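## Task

Six parcels, each labelled on top with a mail stop code, are stacked on the cart's upper tier. Place the C36 parcel in the letter tray on the desk so that no part of it overhangs the tray's edge. Every other parcel must end up on the cart's upper tier, within its rim. Finish by releasing the parcel and moving the robot away. The robot must not topple or be left leaning, or the task fails. Anything that stays in place only because the robot is holding it does not count.

## Robot and tools

Robot: TidyBot++, a wheeled base (0.54 m long, 0.50 m wide, 0.38 m tall) carrying one seven-joint arm with a two-finger gripper. The shoulder sits 0.12 m ahead of the base centre at 0.68 m height. Segments: upper arm 0.42 m, forearm 0.31 m, hand 0.31 m to the hand point (midway between the finger pads). Cameras: base_camera (644x364 pinhole) and wrist_camera (644x476 fisheye, looking along the hand). The arm starts folded, hand down, reaching about 0.08 m past the base front with the elbow up to 1.15 m high.

Frames: base frame has its origin on the floor below the base centre, x forward, y left, z up. hand_pose is reported in it; the hand's own z axis runs out along the fingers and the fingers close along its y axis. Odometry frame is the base frame as it was at scene start; base_odometry counts wheel rotation, so slip shows up as motion, and heading (left positive, -3.142 to 3.142) drifts a few cm and degrees over many moves.

execute_actions: argument actions is a list holding one action or none (none just reports state and images). An action may contain base, joints, or both, plus optional speeds; the parts start together. base takes exactly one key, each a relative offset from where the base last measured itself: translate_m (metres, forward positive, -2 to 2), strafe_m (metres, left positive, -2 to 2), rotate_rad (radians, counter-clockwise from above positive, -6.3 to 6.3). joints is a single dictionary for the one arm, keyed by name, each an absolute target: joint_1_rad (any angle; turns the arm about vertical, positive is clockwise from above, opposite to rotate_rad), joint_2_rad shoulder -2.249 to 2.249, joint_3_rad any angle, joint_4_rad elbow -2.579 to 2.579, joint_5_rad any angle, joint_6_rad wrist -2.099 to 2.099, joint_7_rad any angle (hand down: positive is counter-clockwise from above; at 1.57 the fingers part left/right), all in radians; gripper_pos on a 0 (open, about 85 mm gap) to 1 (closed) scale, gap roughly 85 x (1 - gripper_pos) mm. Unbounded joints go the short way, so step less than half a turn. speeds caps top speed for that action: translate_m and strafe_m 0.05 to 0.5 m/s, rotate_rad 0.1 to 1.57 rad/s (defaults are the maxima). Base moves needing over 8.667 s, and actions over 15 s, are refused; unknown keys or out-of-range values refuse the whole call. cameras picks the images returned: base_camera, wrist_camera or all; omitted means all, [] means none.

With joint_1_rad 0, joint_3_rad 3.14, joint_5_rad 0, the arm stays in the base's x-z plane. Segment tilts from vertical (forward positive): upper arm = joint_2_rad; forearm = joint_2_rad - joint_4_rad; hand = that minus joint_6_rad. Forward reach from the shoulder is the sum of length x sin(tilt); height above it is the sum of length x cos(tilt). A downward-pointing hand reaches at most about 0.94 m high, and only near the base.

wait: seconds from 0 to 10; commands nothing and returns the same report. zoom_image: camera plus region [x0, y0, x1, y1] in pixels of that camera's latest full image, at most 504 by 504. finished_scene: scene number; ends the scene for good and reports success, so the goal must already hold with the robot let go and away.

Result lines: base_status and joint_status say how each commanded motion ended: done; off_target (resting away from target, maybe still pushing); contact_stop or time_out (target dropped, holding still); not_followed (a self-collision check withheld arm targets, shown with 'joint command not followed' and a 'cause:' line, and may retry later; gripper targets still run). A blocked base pushes until timeout and may still say done while short. on_its_own lists uncommanded motion. motor_effort is percent of max per motor, bracket = peak; base_tilt is degrees, forward and right positive; Motor temperatures follow joint order. ARM HIT means the arm struck the base or itself. For the gripper at 1, done means empty, off_target means something is held.

Practical notes: friction leaves joints a little short; to correct, resend each joint its previous command plus (desired minus read). Do not resend the read angle while carrying a load, since the arm sags under weight. hand_pose may be 1-2 cm off; trust images. Joints left out of an action may still be driving to old targets.

Avoid: driving while the arm is snagged high up (tipping), shoving or pulling with a raised hand, hard hits that trip a torque fault (arm frozen 10 s), holding heavy loads long (motors above 75 °C brake weakly and the arm sinks), dropping or knocking parcels off the cart, and leaving the parcel overhanging the tray. Loose objects may get a small push now and then.

Each tool is called after ">>>" as name([rows], argument=value, ...), one row to a line, values as JSON.

## Session

I'll start by looking at the current state and images.

>>> execute_actions(actions=[])

Scene clock: 0.00 s.
Motor temperatures (°C, as the motors report them): [32 31 30 30 45 47 41]
base_odometry: x=+0.000 y=+0.000 heading=+0.000 (m, m, rad; odometry frame)
base_tilt: forward=+0.4 right=-0.6 (deg)
base_status: not commanded
joint_positions: joint_1_rad=-0.015 joint_2_rad=-0.383 joint_3_rad=+3.103 joint_4_rad=-2.529 joint_5_rad=-0.022 joint_6_rad=-0.902 joint_7_rad=+1.533 gripper_pos=+0.000
joint_status: not commanded
motor_effort: joint_1_rad=+0 joint_2_rad=+0 joint_3_rad=+1 joint_4_rad=+15 joint_5_rad=+1 joint_6_rad=+1 joint_7_rad=-1 (%)
hand_pose: x=+0.2537 y=+0.0122 z=+0.5908 quat_wxyz=(-0.004, +0.999, +0.001, +0.046) (m; base frame)
pictures: base_camera, wrist_camera
Images, in order (width x height): base_camera 644x364, wrist_camera 644x476.

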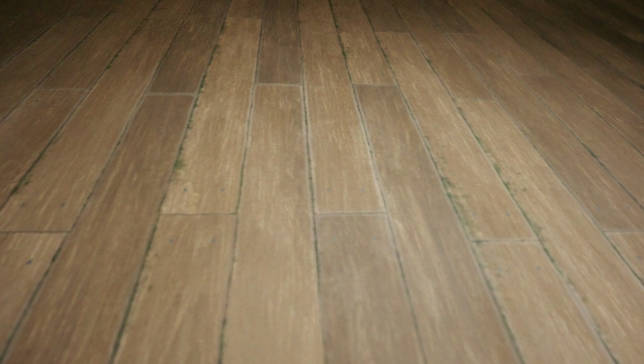

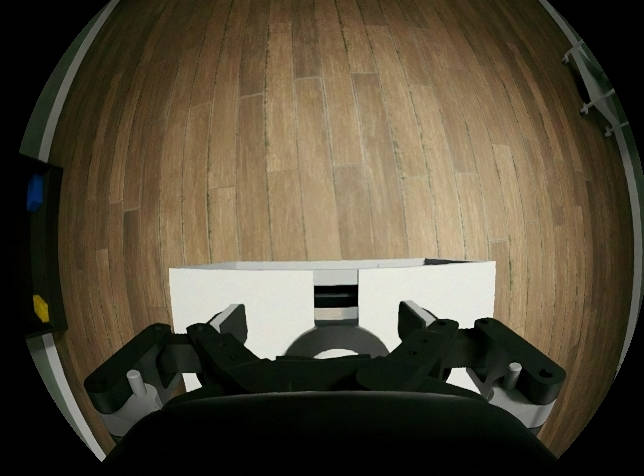

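>>> execute_actions([
  {"joints": {"joint_6_rad": 0.35, "joint_1_rad": 0.8}},
], cameras=["wrist_camera"])

Scene clock: 5.67 s.
Motor temperatures (°C, as the motors report them): [32 31 30 30 45 47 41]
base_odometry: x=+0.000 y=+0.000 heading=+0.000 (m, m, rad; odometry frame)
base_tilt: forward=+0.4 right=-0.6 (deg)
base_status: not commanded
joint_positions: joint_1_rad=+0.787 joint_2_rad=-0.383 joint_3_rad=+3.103 joint_4_rad=-2.529 joint_5_rad=-0.022 joint_6_rad=+0.321 joint_7_rad=+1.533 gripper_pos=+0.000
joint_status: all done
motor_effort: joint_1_rad=+0(1) joint_2_rad=-6(6) joint_3_rad=+0(1) joint_4_rad=+19(19) joint_5_rad=+1(1) joint_6_rad=+9(9) joint_7_rad=+0(1) (%)
hand_pose: x=+0.4175 y=-0.2773 z=+0.8222 quat_wxyz=(+0.216, +0.728, -0.310, +0.572) (m; base frame)
pictures: wrist_camera
Images, in order (width x height): wrist_camera 644x476.

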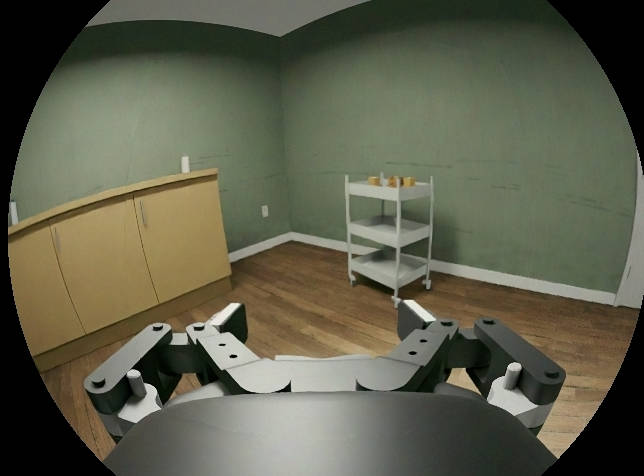

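>>> zoom_image(camera="wrist_camera", region=[320, 150, 470, 320])

>>> execute_actions([
  {"joints": {"joint_1_rad": 2.6}},
], cameras=["wrist_camera"])

Region (320, 150, 470, 320) of wrist_camera's 644x476 image, scaled by 2.965; it fills the left 445 columns of this view, and the rest is white.

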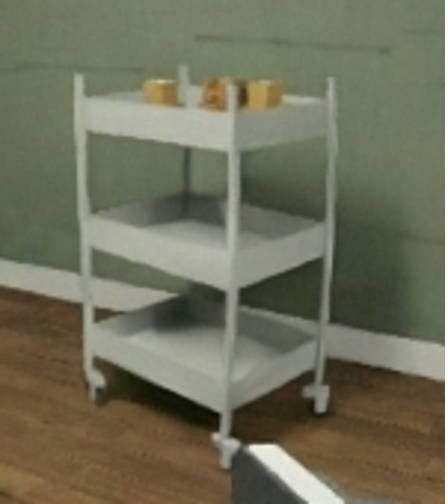

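Scene clock: 12.00 s.
Motor temperatures (°C, as the motors report them): [32 31 30 30 45 47 41]
base_odometry: x=+0.000 y=+0.000 heading=+0.000 (m, m, rad; odometry frame)
base_tilt: forward=+0.5 right=-0.6 (deg)
base_status: not commanded
joint_positions: joint_1_rad=+2.587 joint_2_rad=-0.383 joint_3_rad=+3.103 joint_4_rad=-2.529 joint_5_rad=-0.022 joint_6_rad=+0.321 joint_7_rad=+1.533 gripper_pos=+0.000
joint_status: all done
motor_effort: joint_1_rad=+0(1) joint_2_rad=-6(5) joint_3_rad=+1(1) joint_4_rad=+19(19) joint_5_rad=+1(1) joint_6_rad=+8(8) joint_7_rad=+0(0) (%)
hand_pose: x=-0.2188 y=-0.2278 z=+0.8222 quat_wxyz=(+0.582, +0.210, -0.763, +0.187) (m; base frame)
pictures: wrist_camera
Images, in order (width x height): wrist_camera 644x476.

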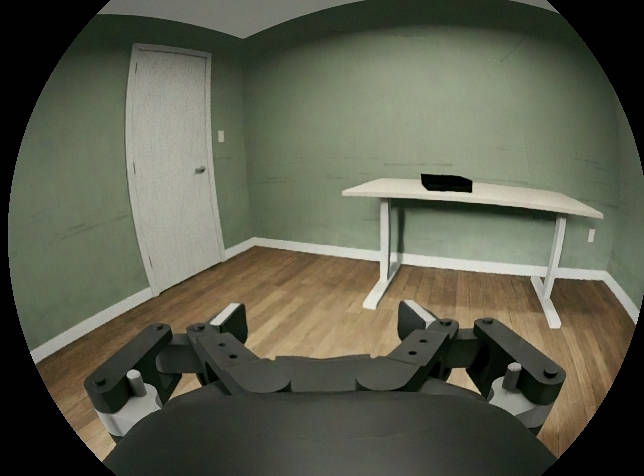

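>>> zoom_image(camera="wrist_camera", region=[330, 150, 620, 340])

Region (330, 150, 620, 340) of wrist_camera's 644x476 image, scaled by 1.738; it fills the top 330 rows of this view, and the rest is white.

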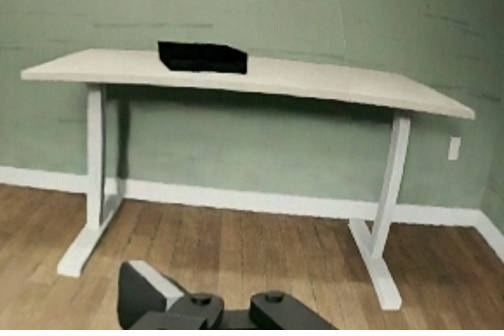

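>>> execute_actions([
  {"base": {"rotate_rad": -0.585}, "joints": {"joint_1_rad": 0.6}},
], cameras=[])

>>> execute_actions([
  {"base": {"translate_m": 1.70}, "joints": {"joint_1_rad": 1.1, "joint_2_rad": -0.2, "joint_4_rad": -1.6, "joint_6_rad": -0.9}},
])

Scene clock: 65.03 s.
Motor temperatures (°C, as the motors report them): [32 31 30 31 45 47 41]
base_odometry: x=+0.000 y=+0.000 heading=-0.584 (m, m, rad; odometry frame)
base_tilt: forward=+0.5 right=-0.6 (deg)
base_status: done
joint_positions: joint_1_rad=+0.613 joint_2_rad=-0.383 joint_3_rad=+3.103 joint_4_rad=-2.529 joint_5_rad=-0.022 joint_6_rad=+0.321 joint_7_rad=+1.533 gripper_pos=+0.000
joint_status: all done
motor_effort: joint_1_rad=+0(1) joint_2_rad=-5(6) joint_3_rad=+0(0) joint_4_rad=+19(19) joint_5_rad=+0(1) joint_6_rad=+9(8) joint_7_rad=+0(0) (%)
hand_pose: x=+0.4610 y=-0.2214 z=+0.8222 quat_wxyz=(+0.165, +0.752, -0.245, +0.589) (m; base frame)
pictures: none
No camera images: the call's "cameras" was empty. Leave "cameras" out to get every camera's image.

Scene clock: 69.80 s.
Motor temperatures (°C, as the motors report them): [32 31 30 31 45 47 41]
base_odometry: x=+1.417 y=-0.939 heading=-0.585 (m, m, rad; odometry frame)
base_tilt: forward=+0.5 right=-0.7 (deg)
base_status: done
joint_positions: joint_1_rad=+1.086 joint_2_rad=-0.218 joint_3_rad=+3.103 joint_4_rad=-1.618 joint_5_rad=-0.022 joint_6_rad=-0.868 joint_7_rad=+1.533 gripper_pos=+0.000
joint_status: all done
motor_effort: joint_1_rad=+0(2) joint_2_rad=-13(14) joint_3_rad=+0(1) joint_4_rad=+20(22) joint_5_rad=+0(0) joint_6_rad=+7(9) joint_7_rad=-1(1) (%)
hand_pose: x=+0.3544 y=-0.3920 z=+0.9459 quat_wxyz=(+0.199, +0.775, -0.470, +0.373) (m; base frame)
pictures: base_camera, wrist_camera
Images, in order (width x height): base_camera 644x364, wrist_camera 644x476.

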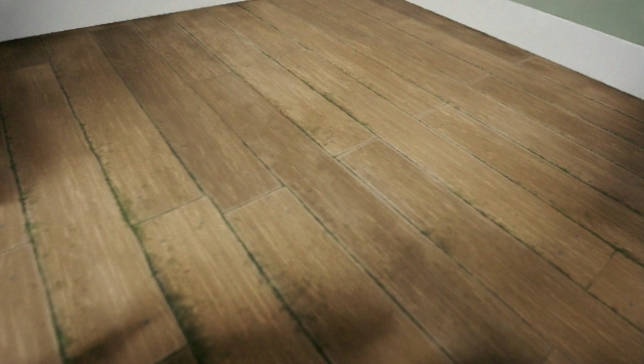

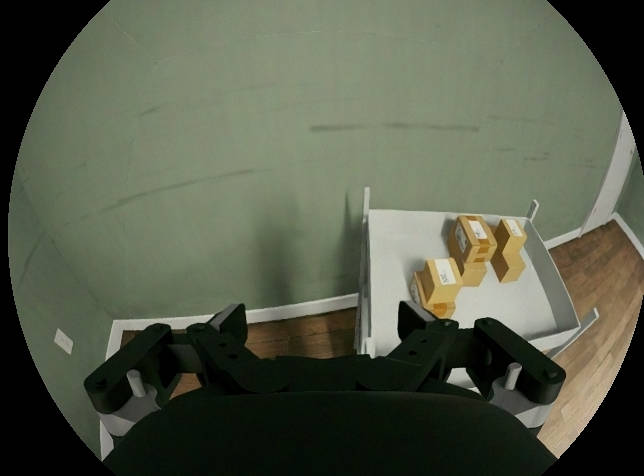

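>>> zoom_image(camera="wrist_camera", region=[350, 170, 610, 370])

Region (350, 170, 610, 370) of wrist_camera's 644x476 image, scaled by 1.938; it fills the top 388 rows of this view, and the rest is white.

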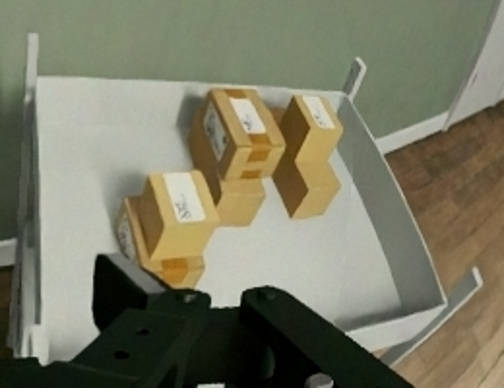

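>>> execute_actions([
  {"base": {"rotate_rad": -1.178}, "joints": {"joint_1_rad": 0.0, "joint_2_rad": 0.05, "joint_3_rad": 3.16, "joint_4_rad": -1.0, "joint_5_rad": 0.02, "joint_6_rad": -1.9, "joint_7_rad": 1.59}},
])

Scene clock: 109.20 s.
Motor temperatures (°C, as the motors report them): [32 31 30 31 45 47 41]
base_odometry: x=+1.417 y=-0.939 heading=-1.762 (m, m, rad; odometry frame)
base_tilt: forward=+0.4 right=-0.6 (deg)
base_status: done
joint_positions: joint_1_rad=+0.011 joint_2_rad=+0.027 joint_3_rad=+3.145 joint_4_rad=-1.020 joint_5_rad=-0.022 joint_6_rad=-1.868 joint_7_rad=+1.554 gripper_pos=+0.000
joint_status: all done
motor_effort: joint_1_rad=+0(2) joint_2_rad=-16(17) joint_3_rad=+0(2) joint_4_rad=+16(20) joint_5_rad=+0(1) joint_6_rad=+2(8) joint_7_rad=-1(1) (%)
hand_pose: x=+0.4723 y=+0.0027 z=+0.9564 quat_wxyz=(-0.010, +0.993, -0.011, +0.113) (m; base frame)
pictures: base_camera, wrist_camera
Images, in order (width x height): base_camera 644x364, wrist_camera 644x476.

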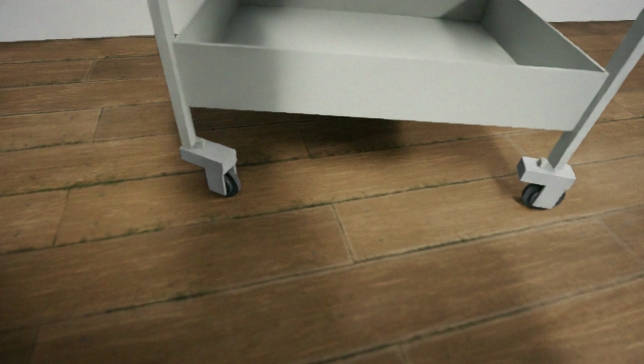

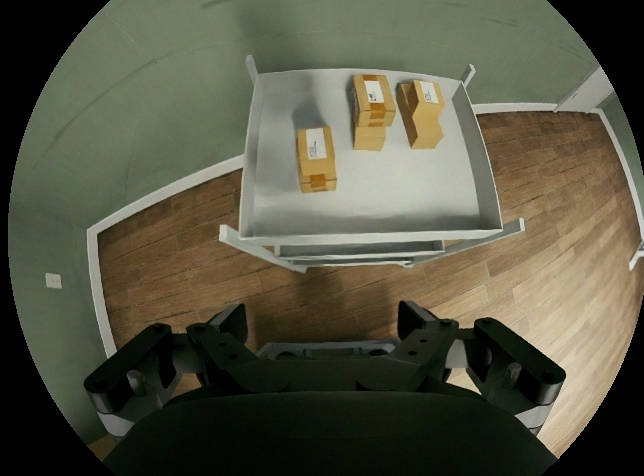

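>>> zoom_image(camera="wrist_camera", region=[280, 60, 460, 200])

Region (280, 60, 460, 200) of wrist_camera's 644x476 image, scaled by 2.800.

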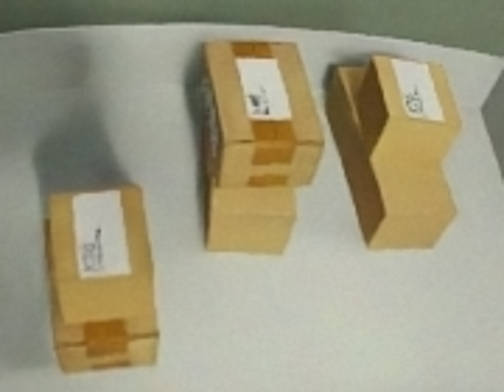

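>>> zoom_image(camera="wrist_camera", region=[200, 200, 540, 370])

Region (200, 200, 540, 370) of wrist_camera's 644x476 image, scaled by 1.482.

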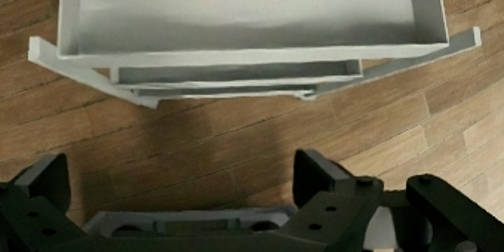

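>>> execute_actions([
  {"base": {"translate_m": 0.21}, "joints": {"joint_1_rad": 0.1, "joint_6_rad": -2.03}},
])

Scene clock: 156.07 s.
Motor temperatures (°C, as the motors report them): [32 31 30 31 45 47 41]
base_odometry: x=+1.377 y=-1.146 heading=-1.763 (m, m, rad; odometry frame)
base_tilt: forward=+0.4 right=-0.6 (deg)
base_status: done
joint_positions: joint_1_rad=+0.092 joint_2_rad=+0.047 joint_3_rad=+3.151 joint_4_rad=-1.019 joint_5_rad=-0.022 joint_6_rad=-2.004 joint_7_rad=+1.554 gripper_pos=+0.000
joint_status: all done
motor_effort: joint_1_rad=+0(1) joint_2_rad=-18(20) joint_3_rad=-1(1) joint_4_rad=+15(16) joint_5_rad=+0(1) joint_6_rad=+1(3) joint_7_rad=-1(0) (%)
hand_pose: x=+0.4354 y=-0.0245 z=+0.9438 quat_wxyz=(-0.008, +0.998, -0.054, +0.036) (m; base frame)
pictures: base_camera, wrist_camera
Images, in order (width x height): base_camera 644x364, wrist_camera 644x476.

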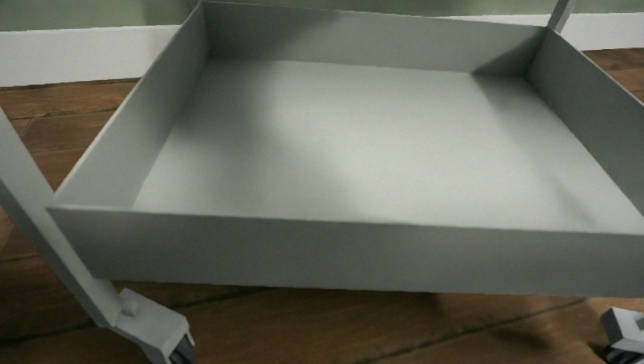

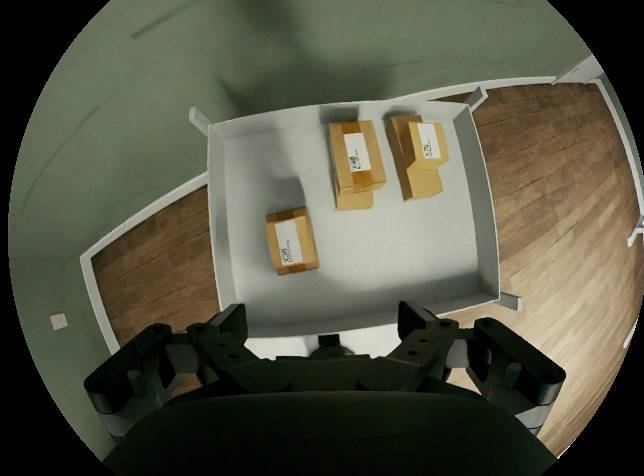

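>>> zoom_image(camera="wrist_camera", region=[320, 105, 460, 215])

>>> zoom_image(camera="wrist_camera", region=[245, 195, 345, 285])

Region (320, 105, 460, 215) of wrist_camera's 644x476 image, scaled by 3.600; it fills the top 396 rows of this view, and the rest is white.

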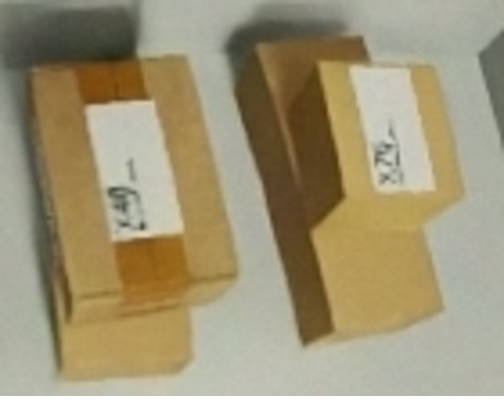

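Region (245, 195, 345, 285) of wrist_camera's 644x476 image, scaled by 5.040; it fills the top 454 rows of this view, and the rest is white.

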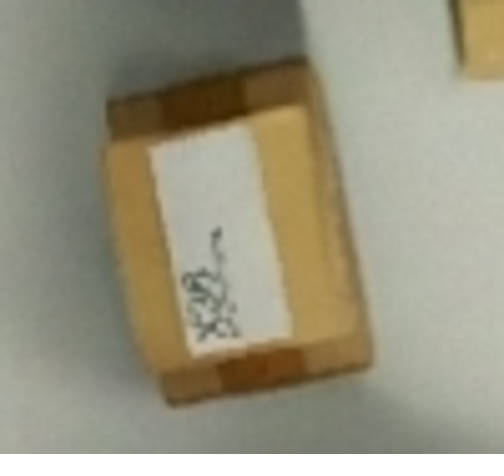

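>>> execute_actions([
  {"joints": {"joint_1_rad": -0.068, "joint_2_rad": 0.17, "joint_3_rad": 3.13, "joint_4_rad": -1.303, "joint_5_rad": 0.04, "joint_6_rad": -1.679, "joint_7_rad": 1.67}},
], cameras=["wrist_camera"])

Scene clock: 218.17 s.
Motor temperatures (°C, as the motors report them): [32 31 30 31 45 47 41]
base_odometry: x=+1.377 y=-1.146 heading=-1.763 (m, m, rad; odometry frame)
base_tilt: forward=+0.4 right=-0.6 (deg)
base_status: not commanded
joint_positions: joint_1_rad=-0.056 joint_2_rad=+0.165 joint_3_rad=+3.143 joint_4_rad=-1.290 joint_5_rad=-0.012 joint_6_rad=-1.709 joint_7_rad=+1.635 gripper_pos=+0.000
joint_status: all done
motor_effort: joint_1_rad=+0(1) joint_2_rad=-23(25) joint_3_rad=+0(1) joint_4_rad=+16(17) joint_5_rad=+0(0) joint_6_rad=+0(1) joint_7_rad=-1(0) (%)
hand_pose: x=+0.4927 y=+0.0253 z=+0.8218 quat_wxyz=(-0.006, +0.998, +0.060, -0.011) (m; base frame)
pictures: wrist_camera
Images, in order (width x height): wrist_camera 644x476.

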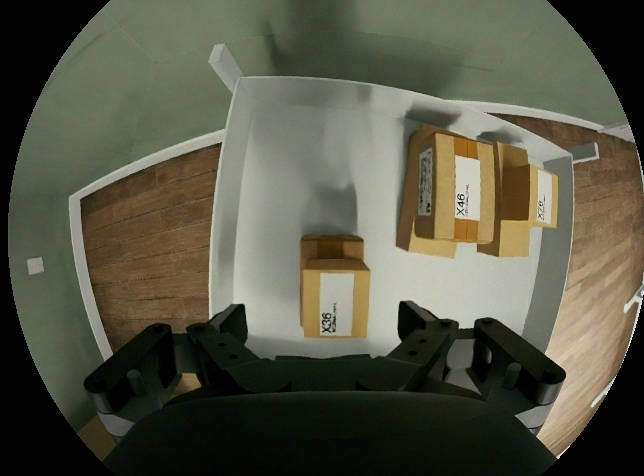

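>>> zoom_image(camera="wrist_camera", region=[220, 220, 440, 360])

Region (220, 220, 440, 360) of wrist_camera's 644x476 image, scaled by 2.291; it fills the top 321 rows of this view, and the rest is white.

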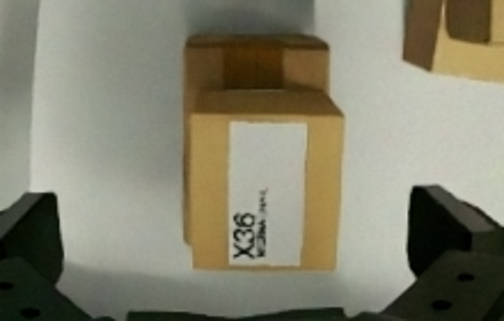

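>>> execute_actions([
  {"joints": {"joint_1_rad": -0.016, "joint_2_rad": 0.115, "joint_4_rad": -1.549, "joint_6_rad": -1.446}},
], cameras=["wrist_camera"])

Scene clock: 257.70 s.
Motor temperatures (°C, as the motors report them): [32 31 30 31 45 47 42]
base_odometry: x=+1.377 y=-1.146 heading=-1.763 (m, m, rad; odometry frame)
base_tilt: forward=+0.5 right=-0.7 (deg)
base_status: not commanded
joint_positions: joint_1_rad=-0.031 joint_2_rad=+0.138 joint_3_rad=+3.143 joint_4_rad=-1.532 joint_5_rad=-0.011 joint_6_rad=-1.478 joint_7_rad=+1.635 gripper_pos=+0.000
joint_status: all done
motor_effort: joint_1_rad=+0(0) joint_2_rad=-22(23) joint_3_rad=+0(1) joint_4_rad=+16(17) joint_5_rad=+0(0) joint_6_rad=+0(0) joint_7_rad=-1(0) (%)
hand_pose: x=+0.4875 y=+0.0156 z=+0.7563 quat_wxyz=(-0.006, +0.999, +0.046, -0.003) (m; base frame)
pictures: wrist_camera
Images, in order (width x height): wrist_camera 644x476.

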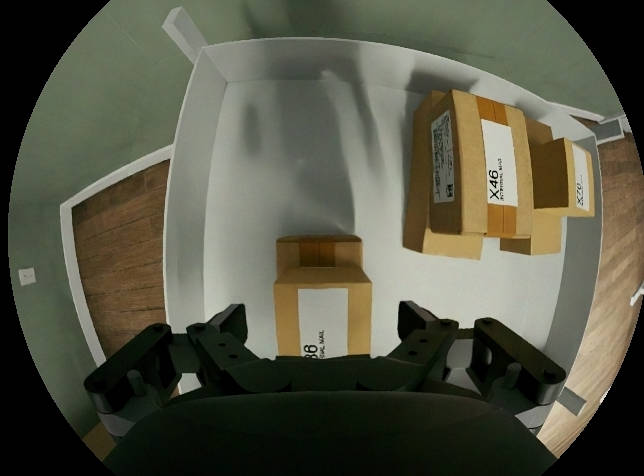

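>>> zoom_image(camera="wrist_camera", region=[220, 220, 440, 360])

Region (220, 220, 440, 360) of wrist_camera's 644x476 image, scaled by 2.291; it fills the top 321 rows of this view, and the rest is white.

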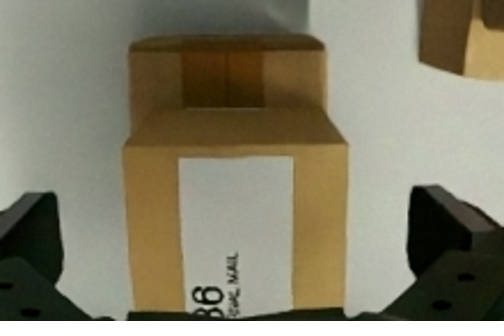

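>>> execute_actions([
  {"joints": {"joint_4_rad": -1.607, "joint_6_rad": -1.389, "gripper_pos": 0.25}},
], cameras=[])

>>> execute_actions([
  {"joints": {"gripper_pos": 1.0}},
], cameras=["wrist_camera"])

Scene clock: 274.00 s.
Motor temperatures (°C, as the motors report them): [32 32 30 31 45 47 42]
base_odometry: x=+1.377 y=-1.146 heading=-1.763 (m, m, rad; odometry frame)
base_tilt: forward=+0.5 right=-0.6 (deg)
base_status: not commanded
joint_positions: joint_1_rad=-0.031 joint_2_rad=+0.135 joint_3_rad=+3.143 joint_4_rad=-1.592 joint_5_rad=-0.011 joint_6_rad=-1.421 joint_7_rad=+1.635 gripper_pos=+0.250
joint_status: all done
motor_effort: joint_1_rad=-1(0) joint_2_rad=-21(23) joint_3_rad=+0(0) joint_4_rad=+16(17) joint_5_rad=+1(0) joint_6_rad=+1(0) joint_7_rad=+0(0) (%)
hand_pose: x=+0.4836 y=+0.0155 z=+0.7386 quat_wxyz=(-0.006, +0.999, +0.046, -0.003) (m; base frame)
pictures: none
No camera images: the call's "cameras" was empty. Leave "cameras" out to get every camera's image.

Scene clock: 274.97 s.
Motor temperatures (°C, as the motors report them): [32 32 30 31 45 47 42]
base_odometry: x=+1.377 y=-1.146 heading=-1.763 (m, m, rad; odometry frame)
base_tilt: forward=+0.4 right=-0.7 (deg)
base_status: not commanded
joint_positions: joint_1_rad=-0.031 joint_2_rad=+0.130 joint_3_rad=+3.143 joint_4_rad=-1.594 joint_5_rad=-0.011 joint_6_rad=-1.421 joint_7_rad=+1.635 gripper_pos=+0.464
joint_status: gripper_pos off_target (ended at +0.464, target +1.000)
motor_effort: joint_1_rad=+0(0) joint_2_rad=-22(23) joint_3_rad=+0(1) joint_4_rad=+16(17) joint_5_rad=+0(0) joint_6_rad=+0(1) joint_7_rad=-1(1) (%)
hand_pose: x=+0.4828 y=+0.0153 z=+0.7399 quat_wxyz=(-0.005, +0.999, +0.046, -0.001) (m; base frame)
pictures: wrist_camera
Images, in order (width x height): wrist_camera 644x476.

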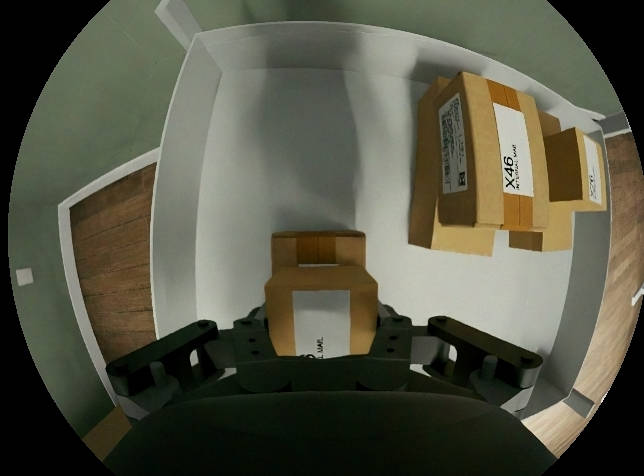

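>>> execute_actions([
  {"joints": {"joint_4_rad": -1.50, "joint_6_rad": -1.525}},
], cameras=[])

>>> execute_actions([
  {"joints": {"joint_1_rad": 0.565, "joint_7_rad": 2.155}},
], cameras=["wrist_camera"])

Scene clock: 296.00 s.
Motor temperatures (°C, as the motors report them): [32 32 30 31 45 47 42]
base_odometry: x=+1.377 y=-1.146 heading=-1.763 (m, m, rad; odometry frame)
base_tilt: forward=+0.5 right=-0.7 (deg)
base_status: not commanded
joint_positions: joint_1_rad=-0.031 joint_2_rad=+0.129 joint_3_rad=+3.143 joint_4_rad=-1.514 joint_5_rad=-0.011 joint_6_rad=-1.494 joint_7_rad=+1.635 gripper_pos=+0.464
joint_status: all done
motor_effort: joint_1_rad=+0(0) joint_2_rad=-22(23) joint_3_rad=-1(0) joint_4_rad=+17(17) joint_5_rad=+0(1) joint_6_rad=+1(1) joint_7_rad=+0(0) (%)
hand_pose: x=+0.4876 y=+0.0155 z=+0.7649 quat_wxyz=(-0.005, +0.999, +0.046, +0.002) (m; base frame)
pictures: none
No camera images: the call's "cameras" was empty. Leave "cameras" out to get every camera's image.

Scene clock: 297.80 s.
Motor temperatures (°C, as the motors report them): [32 32 30 31 45 47 42]
base_odometry: x=+1.377 y=-1.146 heading=-1.763 (m, m, rad; odometry frame)
base_tilt: forward=+0.4 right=-0.5 (deg)
base_status: not commanded
joint_positions: joint_1_rad=+0.554 joint_2_rad=+0.129 joint_3_rad=+3.140 joint_4_rad=-1.514 joint_5_rad=-0.008 joint_6_rad=-1.494 joint_7_rad=+2.121 gripper_pos=+0.464
joint_status: all done
motor_effort: joint_1_rad=+0(1) joint_2_rad=-22(22) joint_3_rad=+0(1) joint_4_rad=+17(16) joint_5_rad=+1(0) joint_6_rad=+0(1) joint_7_rad=-1(0) (%)
hand_pose: x=+0.4349 y=-0.1905 z=+0.7649 quat_wxyz=(-0.002, +1.000, -0.002, +0.004) (m; base frame)
pictures: wrist_camera
Images, in order (width x height): wrist_camera 644x476.

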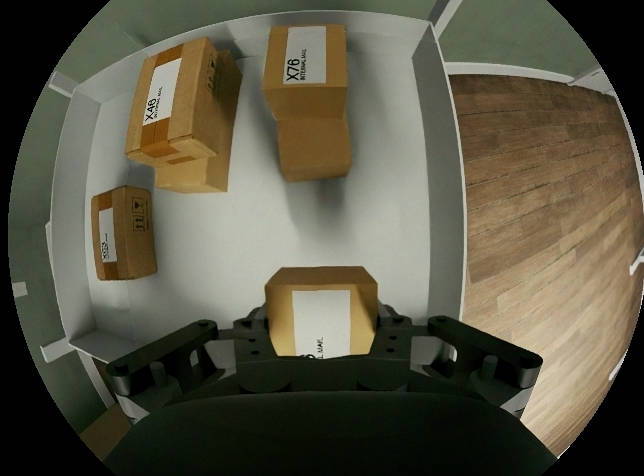

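>>> zoom_image(camera="wrist_camera", region=[70, 180, 170, 290])

Region (70, 180, 170, 290) of wrist_camera's 644x476 image, scaled by 4.582; it fills the left 458 columns of this view, and the rest is white.

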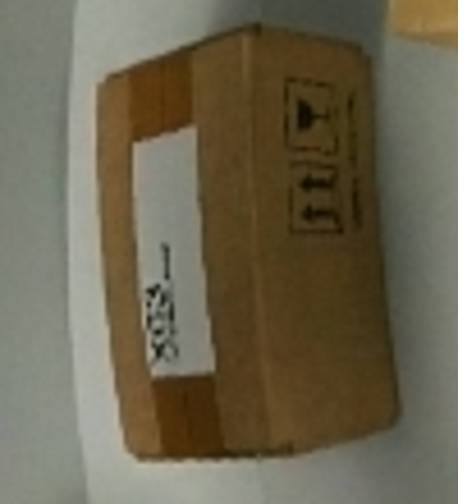

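>>> execute_actions([
  {"joints": {"joint_4_rad": -1.767, "joint_6_rad": -1.229}},
], cameras=["wrist_camera"])

Scene clock: 316.73 s.
Motor temperatures (°C, as the motors report them): [32 32 30 31 45 47 42]
base_odometry: x=+1.377 y=-1.146 heading=-1.763 (m, m, rad; odometry frame)
base_tilt: forward=+0.5 right=-0.6 (deg)
base_status: not commanded
joint_positions: joint_1_rad=+0.554 joint_2_rad=+0.129 joint_3_rad=+3.140 joint_4_rad=-1.752 joint_5_rad=-0.008 joint_6_rad=-1.261 joint_7_rad=+2.121 gripper_pos=+0.464
joint_status: all done
motor_effort: joint_1_rad=+1(0) joint_2_rad=-21(22) joint_3_rad=-1(0) joint_4_rad=+16(17) joint_5_rad=+0(0) joint_6_rad=+0(1) joint_7_rad=+0(1) (%)
hand_pose: x=+0.4218 y=-0.1825 z=+0.6919 quat_wxyz=(-0.003, +1.000, -0.002, +0.002) (m; base frame)
pictures: wrist_camera
Images, in order (width x height): wrist_camera 644x476.

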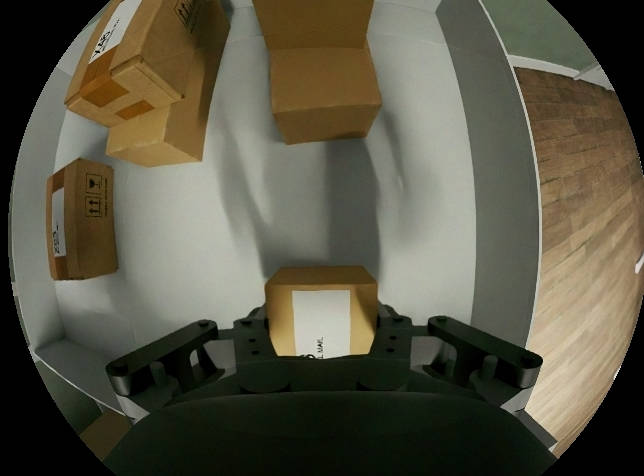

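>>> execute_actions([
  {"joints": {"joint_4_rad": -1.797, "joint_6_rad": -1.2}},
], cameras=["wrist_camera"])

Scene clock: 330.97 s.
Motor temperatures (°C, as the motors report them): [32 32 30 31 45 47 42]
base_odometry: x=+1.377 y=-1.145 heading=-1.763 (m, m, rad; odometry frame)
base_tilt: forward=+0.4 right=-0.6 (deg)
base_status: not commanded
joint_positions: joint_1_rad=+0.554 joint_2_rad=+0.119 joint_3_rad=+3.140 joint_4_rad=-1.771 joint_5_rad=-0.008 joint_6_rad=-1.234 joint_7_rad=+2.121 gripper_pos=+0.464
joint_status: all done
motor_effort: joint_1_rad=+0(1) joint_2_rad=-17(21) joint_3_rad=-1(0) joint_4_rad=+13(17) joint_5_rad=+0(0) joint_6_rad=+0(4) joint_7_rad=-1(0) (%)
hand_pose: x=+0.4221 y=-0.1828 z=+0.6896 quat_wxyz=(+0.002, +1.000, -0.002, +0.009) (m; base frame)
pictures: wrist_camera
Images, in order (width x height): wrist_camera 644x476.

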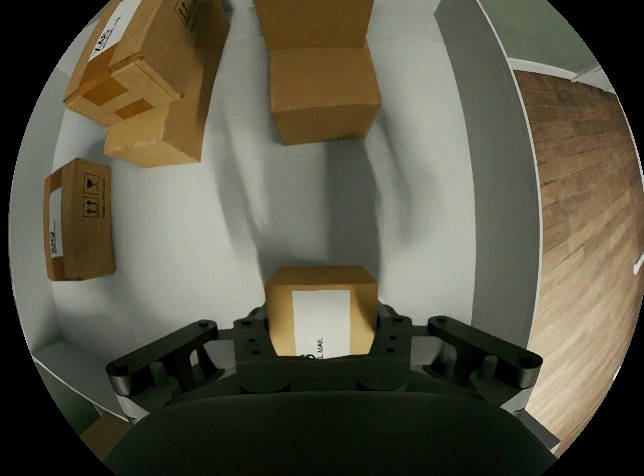

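>>> execute_actions([
  {"joints": {"joint_4_rad": -1.775, "gripper_pos": 0.2}},
], cameras=[])

>>> execute_actions([
  {"joints": {"joint_4_rad": -1.24, "joint_6_rad": -1.797}},
], cameras=[])

>>> execute_actions([
  {"joints": {"joint_1_rad": 0.355, "joint_2_rad": 0.515, "joint_4_rad": -0.854, "joint_7_rad": 1.893}},
], cameras=["wrist_camera"])

Scene clock: 365.93 s.
Motor temperatures (°C, as the motors report them): [32 32 30 31 45 47 42]
base_odometry: x=+1.377 y=-1.145 heading=-1.763 (m, m, rad; odometry frame)
base_tilt: forward=+0.4 right=-0.6 (deg)
base_status: not commanded
joint_positions: joint_1_rad=+0.554 joint_2_rad=+0.105 joint_3_rad=+3.140 joint_4_rad=-1.784 joint_5_rad=-0.007 joint_6_rad=-1.227 joint_7_rad=+2.121 gripper_pos=+0.200
joint_status: all done
motor_effort: joint_1_rad=+0(1) joint_2_rad=-20(21) joint_3_rad=-1(0) joint_4_rad=+16(16) joint_5_rad=+0(0) joint_6_rad=+0(1) joint_7_rad=-1(1) (%)
hand_pose: x=+0.4195 y=-0.1812 z=+0.6907 quat_wxyz=(+0.004, +1.000, -0.002, +0.013) (m; base frame)
pictures: none
No camera images: the call's "cameras" was empty. Leave "cameras" out to get every camera's image.

Scene clock: 367.70 s.
Motor temperatures (°C, as the motors report them): [32 32 30 31 45 47 42]
base_odometry: x=+1.377 y=-1.145 heading=-1.763 (m, m, rad; odometry frame)
base_tilt: forward=+0.4 right=-0.6 (deg)
base_status: not commanded
joint_positions: joint_1_rad=+0.554 joint_2_rad=+0.105 joint_3_rad=+3.140 joint_4_rad=-1.258 joint_5_rad=-0.007 joint_6_rad=-1.766 joint_7_rad=+2.121 gripper_pos=+0.200
joint_status: all done
motor_effort: joint_1_rad=+0(0) joint_2_rad=-20(21) joint_3_rad=-1(1) joint_4_rad=+16(18) joint_5_rad=+1(0) joint_6_rad=+1(1) joint_7_rad=-1(1) (%)
hand_pose: x=+0.4237 y=-0.1837 z=+0.8538 quat_wxyz=(+0.000, +1.000, +0.000, +0.007) (m; base frame)
pictures: none
No camera images: the call's "cameras" was empty. Leave "cameras" out to get every camera's image.

Scene clock: 369.23 s.
Motor temperatures (°C, as the motors report them): [32 32 30 31 45 47 42]
base_odometry: x=+1.377 y=-1.145 heading=-1.763 (m, m, rad; odometry frame)
base_tilt: forward=+0.5 right=-0.6 (deg)
base_status: not commanded
joint_positions: joint_1_rad=+0.365 joint_2_rad=+0.512 joint_3_rad=+3.140 joint_4_rad=-0.876 joint_5_rad=-0.007 joint_6_rad=-1.766 joint_7_rad=+1.927 gripper_pos=+0.200
joint_status: all done
motor_effort: joint_1_rad=+0(1) joint_2_rad=-34(38) joint_3_rad=-1(1) joint_4_rad=+16(17) joint_5_rad=+1(0) joint_6_rad=+0(2) joint_7_rad=-1(1) (%)
hand_pose: x=+0.5980 y=-0.1789 z=+0.7946 quat_wxyz=(-0.006, +1.000, -0.003, -0.004) (m; base frame)
pictures: wrist_camera
Images, in order (width x height): wrist_camera 644x476.

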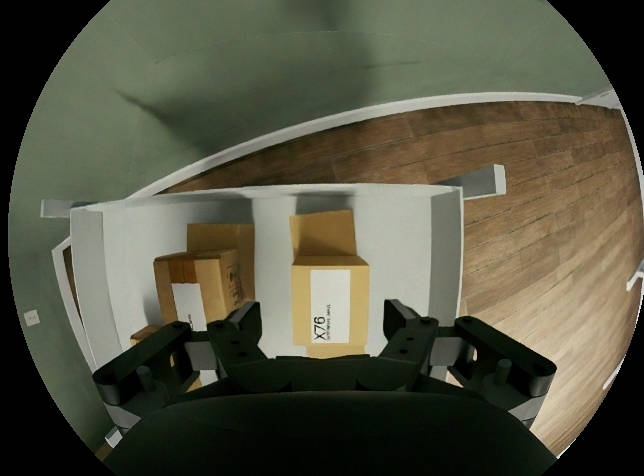

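>>> zoom_image(camera="wrist_camera", region=[150, 190, 430, 370])

Region (150, 190, 430, 370) of wrist_camera's 644x476 image, scaled by 1.800; it fills the top 324 rows of this view, and the rest is white.

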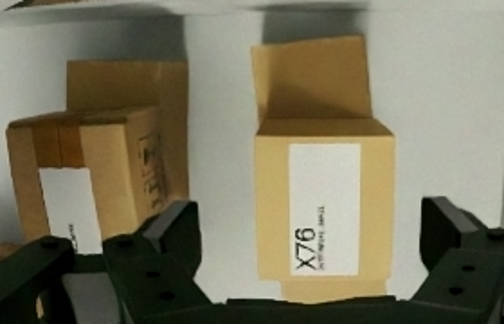

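>>> execute_actions([
  {"joints": {"joint_1_rad": 0.393, "joint_4_rad": -1.069, "joint_6_rad": -1.557}},
], cameras=["wrist_camera"])

Scene clock: 384.33 s.
Motor temperatures (°C, as the motors report them): [32 32 30 31 45 47 42]
base_odometry: x=+1.377 y=-1.145 heading=-1.763 (m, m, rad; odometry frame)
base_tilt: forward=+0.5 right=-0.6 (deg)
base_status: not commanded
joint_positions: joint_1_rad=+0.379 joint_2_rad=+0.512 joint_3_rad=+3.140 joint_4_rad=-1.053 joint_5_rad=-0.007 joint_6_rad=-1.588 joint_7_rad=+1.927 gripper_pos=+0.200
joint_status: all done
motor_effort: joint_1_rad=+0(0) joint_2_rad=-34(37) joint_3_rad=-1(1) joint_4_rad=+17(18) joint_5_rad=+0(0) joint_6_rad=+0(0) joint_7_rad=-1(1) (%)
hand_pose: x=+0.6009 y=-0.1874 z=+0.7393 quat_wxyz=(-0.006, +1.000, -0.011, -0.004) (m; base frame)
pictures: wrist_camera
Images, in order (width x height): wrist_camera 644x476.

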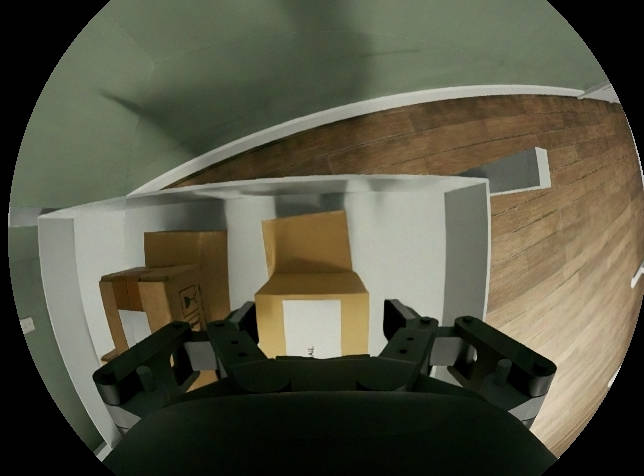

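>>> execute_actions([
  {"joints": {"gripper_pos": 1.0}},
], cameras=[])

Scene clock: 390.13 s.
Motor temperatures (°C, as the motors report them): [32 33 30 31 45 47 42]
base_odometry: x=+1.377 y=-1.145 heading=-1.763 (m, m, rad; odometry frame)
base_tilt: forward=+0.4 right=-0.6 (deg)
base_status: not commanded
joint_positions: joint_1_rad=+0.379 joint_2_rad=+0.511 joint_3_rad=+3.140 joint_4_rad=-1.053 joint_5_rad=-0.007 joint_6_rad=-1.588 joint_7_rad=+1.927 gripper_pos=+0.465
joint_status: gripper_pos off_target (ended at +0.465, target +1.000)
motor_effort: joint_1_rad=+0(1) joint_2_rad=-34(35) joint_3_rad=-1(1) joint_4_rad=+15(17) joint_5_rad=-1(0) joint_6_rad=+1(1) joint_7_rad=-1(1) (%)
hand_pose: x=+0.6008 y=-0.1875 z=+0.7398 quat_wxyz=(-0.005, +1.000, -0.011, -0.003) (m; base frame)
pictures: none
No camera images: the call's "cameras" was empty. Leave "cameras" out to get every camera's image.

>>> execute_actions([
  {"joints": {"joint_2_rad": 0.38}},
], cameras=[])

>>> execute_actions([
  {"joints": {"joint_1_rad": 0.274, "joint_2_rad": 0.025, "joint_4_rad": -1.622, "joint_6_rad": -1.457, "joint_7_rad": 1.822}},
], cameras=["wrist_camera"])

Scene clock: 407.37 s.
Motor temperatures (°C, as the motors report them): [32 33 30 31 45 47 42]
base_odometry: x=+1.377 y=-1.145 heading=-1.763 (m, m, rad; odometry frame)
base_tilt: forward=+0.4 right=-0.6 (deg)
base_status: not commanded
joint_positions: joint_1_rad=+0.379 joint_2_rad=+0.385 joint_3_rad=+3.140 joint_4_rad=-1.058 joint_5_rad=-0.007 joint_6_rad=-1.588 joint_7_rad=+1.927 gripper_pos=+0.465
joint_status: all done
motor_effort: joint_1_rad=+0(1) joint_2_rad=-31(39) joint_3_rad=-1(1) joint_4_rad=+17(18) joint_5_rad=+0(1) joint_6_rad=+1(1) joint_7_rad=+0(1) (%)
hand_pose: x=+0.5888 y=-0.1827 z=+0.8024 quat_wxyz=(+0.016, +0.998, -0.010, +0.053) (m; base frame)
pictures: none
No camera images: the call's "cameras" was empty. Leave "cameras" out to get every camera's image.

Scene clock: 409.13 s.
Motor temperatures (°C, as the motors report them): [32 33 30 31 45 47 42]
base_odometry: x=+1.377 y=-1.145 heading=-1.763 (m, m, rad; odometry frame)
base_tilt: forward=+0.4 right=-0.7 (deg)
base_status: not commanded
joint_positions: joint_1_rad=+0.290 joint_2_rad=+0.044 joint_3_rad=+3.140 joint_4_rad=-1.605 joint_5_rad=-0.007 joint_6_rad=-1.491 joint_7_rad=+1.858 gripper_pos=+0.465
joint_status: all done
motor_effort: joint_1_rad=+0(0) joint_2_rad=-19(32) joint_3_rad=-1(1) joint_4_rad=+17(17) joint_5_rad=+0(0) joint_6_rad=+0(0) joint_7_rad=-1(1) (%)
hand_pose: x=+0.4386 y=-0.0912 z=+0.7661 quat_wxyz=(-0.003, +1.000, -0.001, +0.002) (m; base frame)
pictures: wrist_camera
Images, in order (width x height): wrist_camera 644x476.

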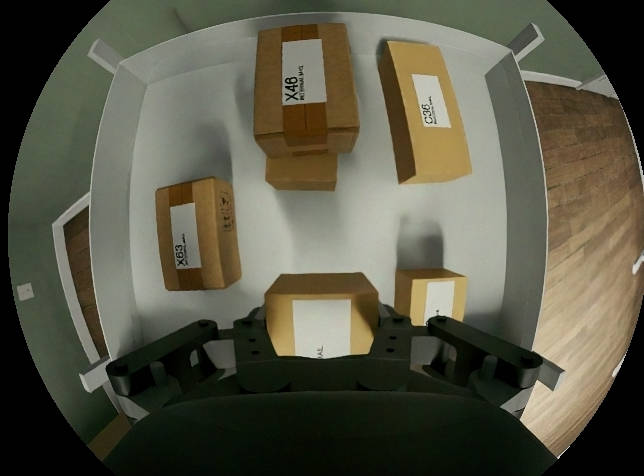

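>>> zoom_image(camera="wrist_camera", region=[340, 20, 520, 200])

Region (340, 20, 520, 200) of wrist_camera's 644x476 image, scaled by 2.800.

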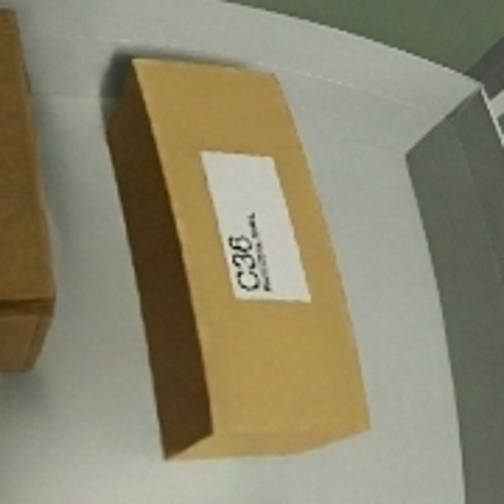

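>>> execute_actions([
  {"joints": {"joint_4_rad": -1.869, "joint_6_rad": -1.213}},
], cameras=["wrist_camera"])

Scene clock: 456.97 s.
Motor temperatures (°C, as the motors report them): [32 33 30 31 45 47 42]
base_odometry: x=+1.377 y=-1.145 heading=-1.763 (m, m, rad; odometry frame)
base_tilt: forward=+0.5 right=-0.7 (deg)
base_status: not commanded
joint_positions: joint_1_rad=+0.290 joint_2_rad=+0.044 joint_3_rad=+3.140 joint_4_rad=-1.854 joint_5_rad=-0.007 joint_6_rad=-1.245 joint_7_rad=+1.858 gripper_pos=+0.465
joint_status: all done
motor_effort: joint_1_rad=+0(1) joint_2_rad=-18(19) joint_3_rad=+0(0) joint_4_rad=+16(17) joint_5_rad=+1(0) joint_6_rad=+0(1) joint_7_rad=+0(1) (%)
hand_pose: x=+0.4227 y=-0.0866 z=+0.6899 quat_wxyz=(-0.004, +1.000, -0.002, +0.000) (m; base frame)
pictures: wrist_camera
Images, in order (width x height): wrist_camera 644x476.

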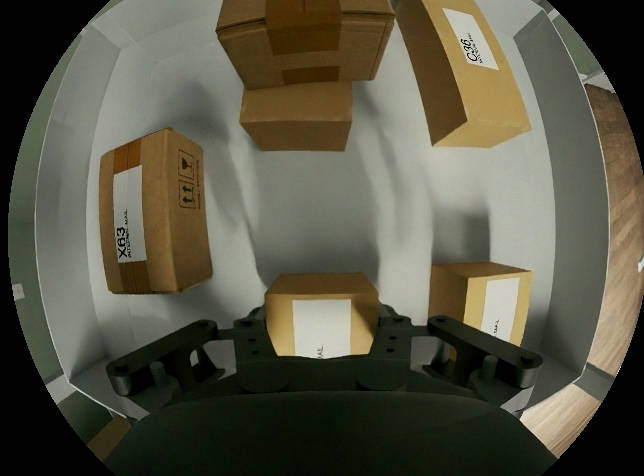

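>>> execute_actions([
  {"joints": {"gripper_pos": 0.26}},
], cameras=["wrist_camera"])

Scene clock: 461.97 s.
Motor temperatures (°C, as the motors report them): [32 33 30 31 45 47 42]
base_odometry: x=+1.377 y=-1.145 heading=-1.763 (m, m, rad; odometry frame)
base_tilt: forward=+0.4 right=-0.6 (deg)
base_status: not commanded
joint_positions: joint_1_rad=+0.290 joint_2_rad=+0.044 joint_3_rad=+3.140 joint_4_rad=-1.854 joint_5_rad=-0.007 joint_6_rad=-1.245 joint_7_rad=+1.858 gripper_pos=+0.260
joint_status: all done
motor_effort: joint_1_rad=+0(0) joint_2_rad=-17(18) joint_3_rad=+0(0) joint_4_rad=+16(16) joint_5_rad=+1(1) joint_6_rad=+1(1) joint_7_rad=+0(1) (%)
hand_pose: x=+0.4227 y=-0.0866 z=+0.6899 quat_wxyz=(-0.004, +1.000, -0.002, +0.000) (m; base frame)
pictures: wrist_camera
Images, in order (width x height): wrist_camera 644x476.

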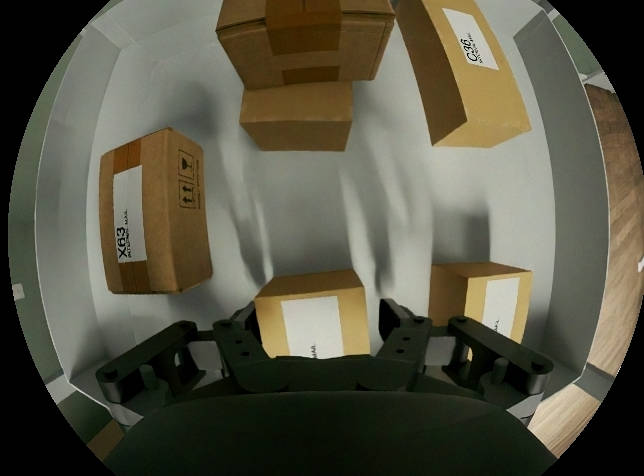

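>>> execute_actions([
  {"joints": {"joint_4_rad": -1.357, "joint_6_rad": -1.763, "gripper_pos": 0.15}},
], cameras=[])

>>> execute_actions([
  {"joints": {"joint_1_rad": 0.384, "joint_2_rad": 0.518, "joint_4_rad": -0.883, "joint_7_rad": 2.052, "gripper_pos": 0.27}},
], cameras=["wrist_camera"])

Scene clock: 471.17 s.
Motor temperatures (°C, as the motors report them): [32 33 30 31 45 47 42]
base_odometry: x=+1.377 y=-1.145 heading=-1.763 (m, m, rad; odometry frame)
base_tilt: forward=+0.5 right=-0.6 (deg)
base_status: not commanded
joint_positions: joint_1_rad=+0.290 joint_2_rad=+0.043 joint_3_rad=+3.140 joint_4_rad=-1.375 joint_5_rad=-0.007 joint_6_rad=-1.732 joint_7_rad=+1.858 gripper_pos=+0.150
joint_status: all done
motor_effort: joint_1_rad=+0(1) joint_2_rad=-18(19) joint_3_rad=-1(1) joint_4_rad=+16(16) joint_5_rad=+0(1) joint_6_rad=+1(0) joint_7_rad=-1(1) (%)
hand_pose: x=+0.4327 y=-0.0894 z=+0.8389 quat_wxyz=(-0.005, +1.000, +0.000, -0.003) (m; base frame)
pictures: none
No camera images: the call's "cameras" was empty. Leave "cameras" out to get every camera's image.

Scene clock: 472.87 s.
Motor temperatures (°C, as the motors report them): [32 33 30 31 45 47 42]
base_odometry: x=+1.377 y=-1.145 heading=-1.763 (m, m, rad; odometry frame)
base_tilt: forward=+0.4 right=-0.6 (deg)
base_status: not commanded
joint_positions: joint_1_rad=+0.370 joint_2_rad=+0.513 joint_3_rad=+3.140 joint_4_rad=-0.905 joint_5_rad=-0.007 joint_6_rad=-1.732 joint_7_rad=+2.017 gripper_pos=+0.270
joint_status: all done
motor_effort: joint_1_rad=+1(2) joint_2_rad=-34(37) joint_3_rad=-1(1) joint_4_rad=+16(18) joint_5_rad=+1(0) joint_6_rad=+1(2) joint_7_rad=-1(0) (%)
hand_pose: x=+0.6003 y=-0.1822 z=+0.7851 quat_wxyz=(-0.005, +0.999, +0.039, -0.002) (m; base frame)
pictures: wrist_camera
Images, in order (width x height): wrist_camera 644x476.

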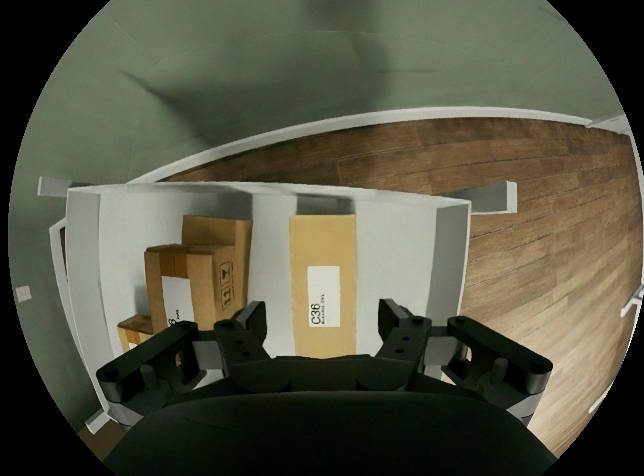

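>>> zoom_image(camera="wrist_camera", region=[140, 190, 420, 370])

Region (140, 190, 420, 370) of wrist_camera's 644x476 image, scaled by 1.800; it fills the top 324 rows of this view, and the rest is white.

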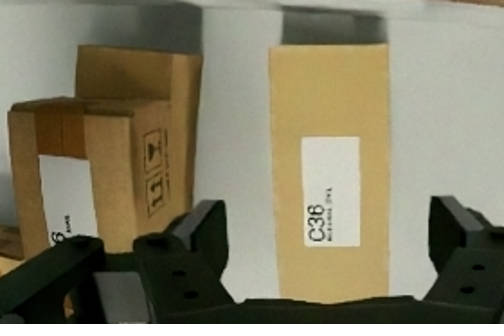

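>>> execute_actions([
  {"joints": {"joint_1_rad": 0.388, "joint_4_rad": -1.203, "joint_6_rad": -1.419, "gripper_pos": 0.30}},
], cameras=["wrist_camera"])

Scene clock: 487.97 s.
Motor temperatures (°C, as the motors report them): [32 33 30 31 45 47 42]
base_odometry: x=+1.377 y=-1.145 heading=-1.763 (m, m, rad; odometry frame)
base_tilt: forward=+0.5 right=-0.6 (deg)
base_status: not commanded
joint_positions: joint_1_rad=+0.371 joint_2_rad=+0.513 joint_3_rad=+3.140 joint_4_rad=-1.186 joint_5_rad=-0.007 joint_6_rad=-1.451 joint_7_rad=+2.017 gripper_pos=+0.300
joint_status: all done
motor_effort: joint_1_rad=+0(0) joint_2_rad=-35(36) joint_3_rad=-1(1) joint_4_rad=+16(16) joint_5_rad=+1(0) joint_6_rad=+0(0) joint_7_rad=-1(1) (%)
hand_pose: x=+0.6011 y=-0.1834 z=+0.6970 quat_wxyz=(-0.005, +0.999, +0.038, -0.002) (m; base frame)
pictures: wrist_camera
Images, in order (width x height): wrist_camera 644x476.

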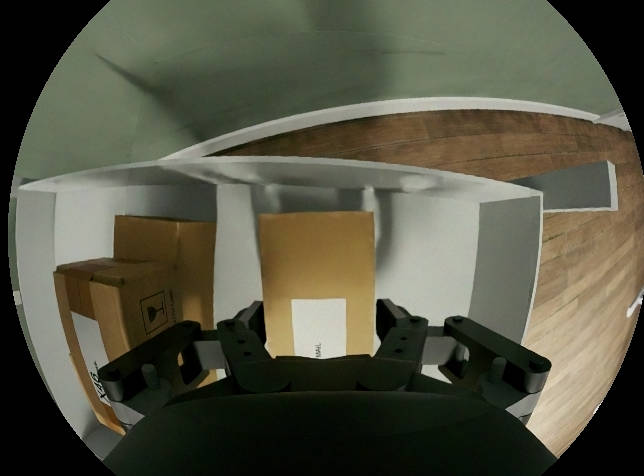

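The fingers straddle C36 cleanly. Closing now.

>>> execute_actions([
  {"joints": {"gripper_pos": 1.0}},
], cameras=[])

Scene clock: 490.17 s.
Motor temperatures (°C, as the motors report them): [32 33 30 31 45 47 42]
base_odometry: x=+1.377 y=-1.145 heading=-1.763 (m, m, rad; odometry frame)
base_tilt: forward=+0.5 right=-0.6 (deg)
base_status: not commanded
joint_positions: joint_1_rad=+0.372 joint_2_rad=+0.511 joint_3_rad=+3.140 joint_4_rad=-1.187 joint_5_rad=-0.007 joint_6_rad=-1.450 joint_7_rad=+2.017 gripper_pos=+0.447
joint_status: gripper_pos off_target (ended at +0.447, target +1.000)
motor_effort: joint_1_rad=+0(0) joint_2_rad=-33(36) joint_3_rad=-1(1) joint_4_rad=+16(17) joint_5_rad=+0(0) joint_6_rad=+1(1) joint_7_rad=-1(1) (%)
hand_pose: x=+0.6010 y=-0.1834 z=+0.6976 quat_wxyz=(-0.005, +0.999, +0.038, -0.001) (m; base frame)
pictures: none
No camera images: the call's "cameras" was empty. Leave "cameras" out to get every camera's image.


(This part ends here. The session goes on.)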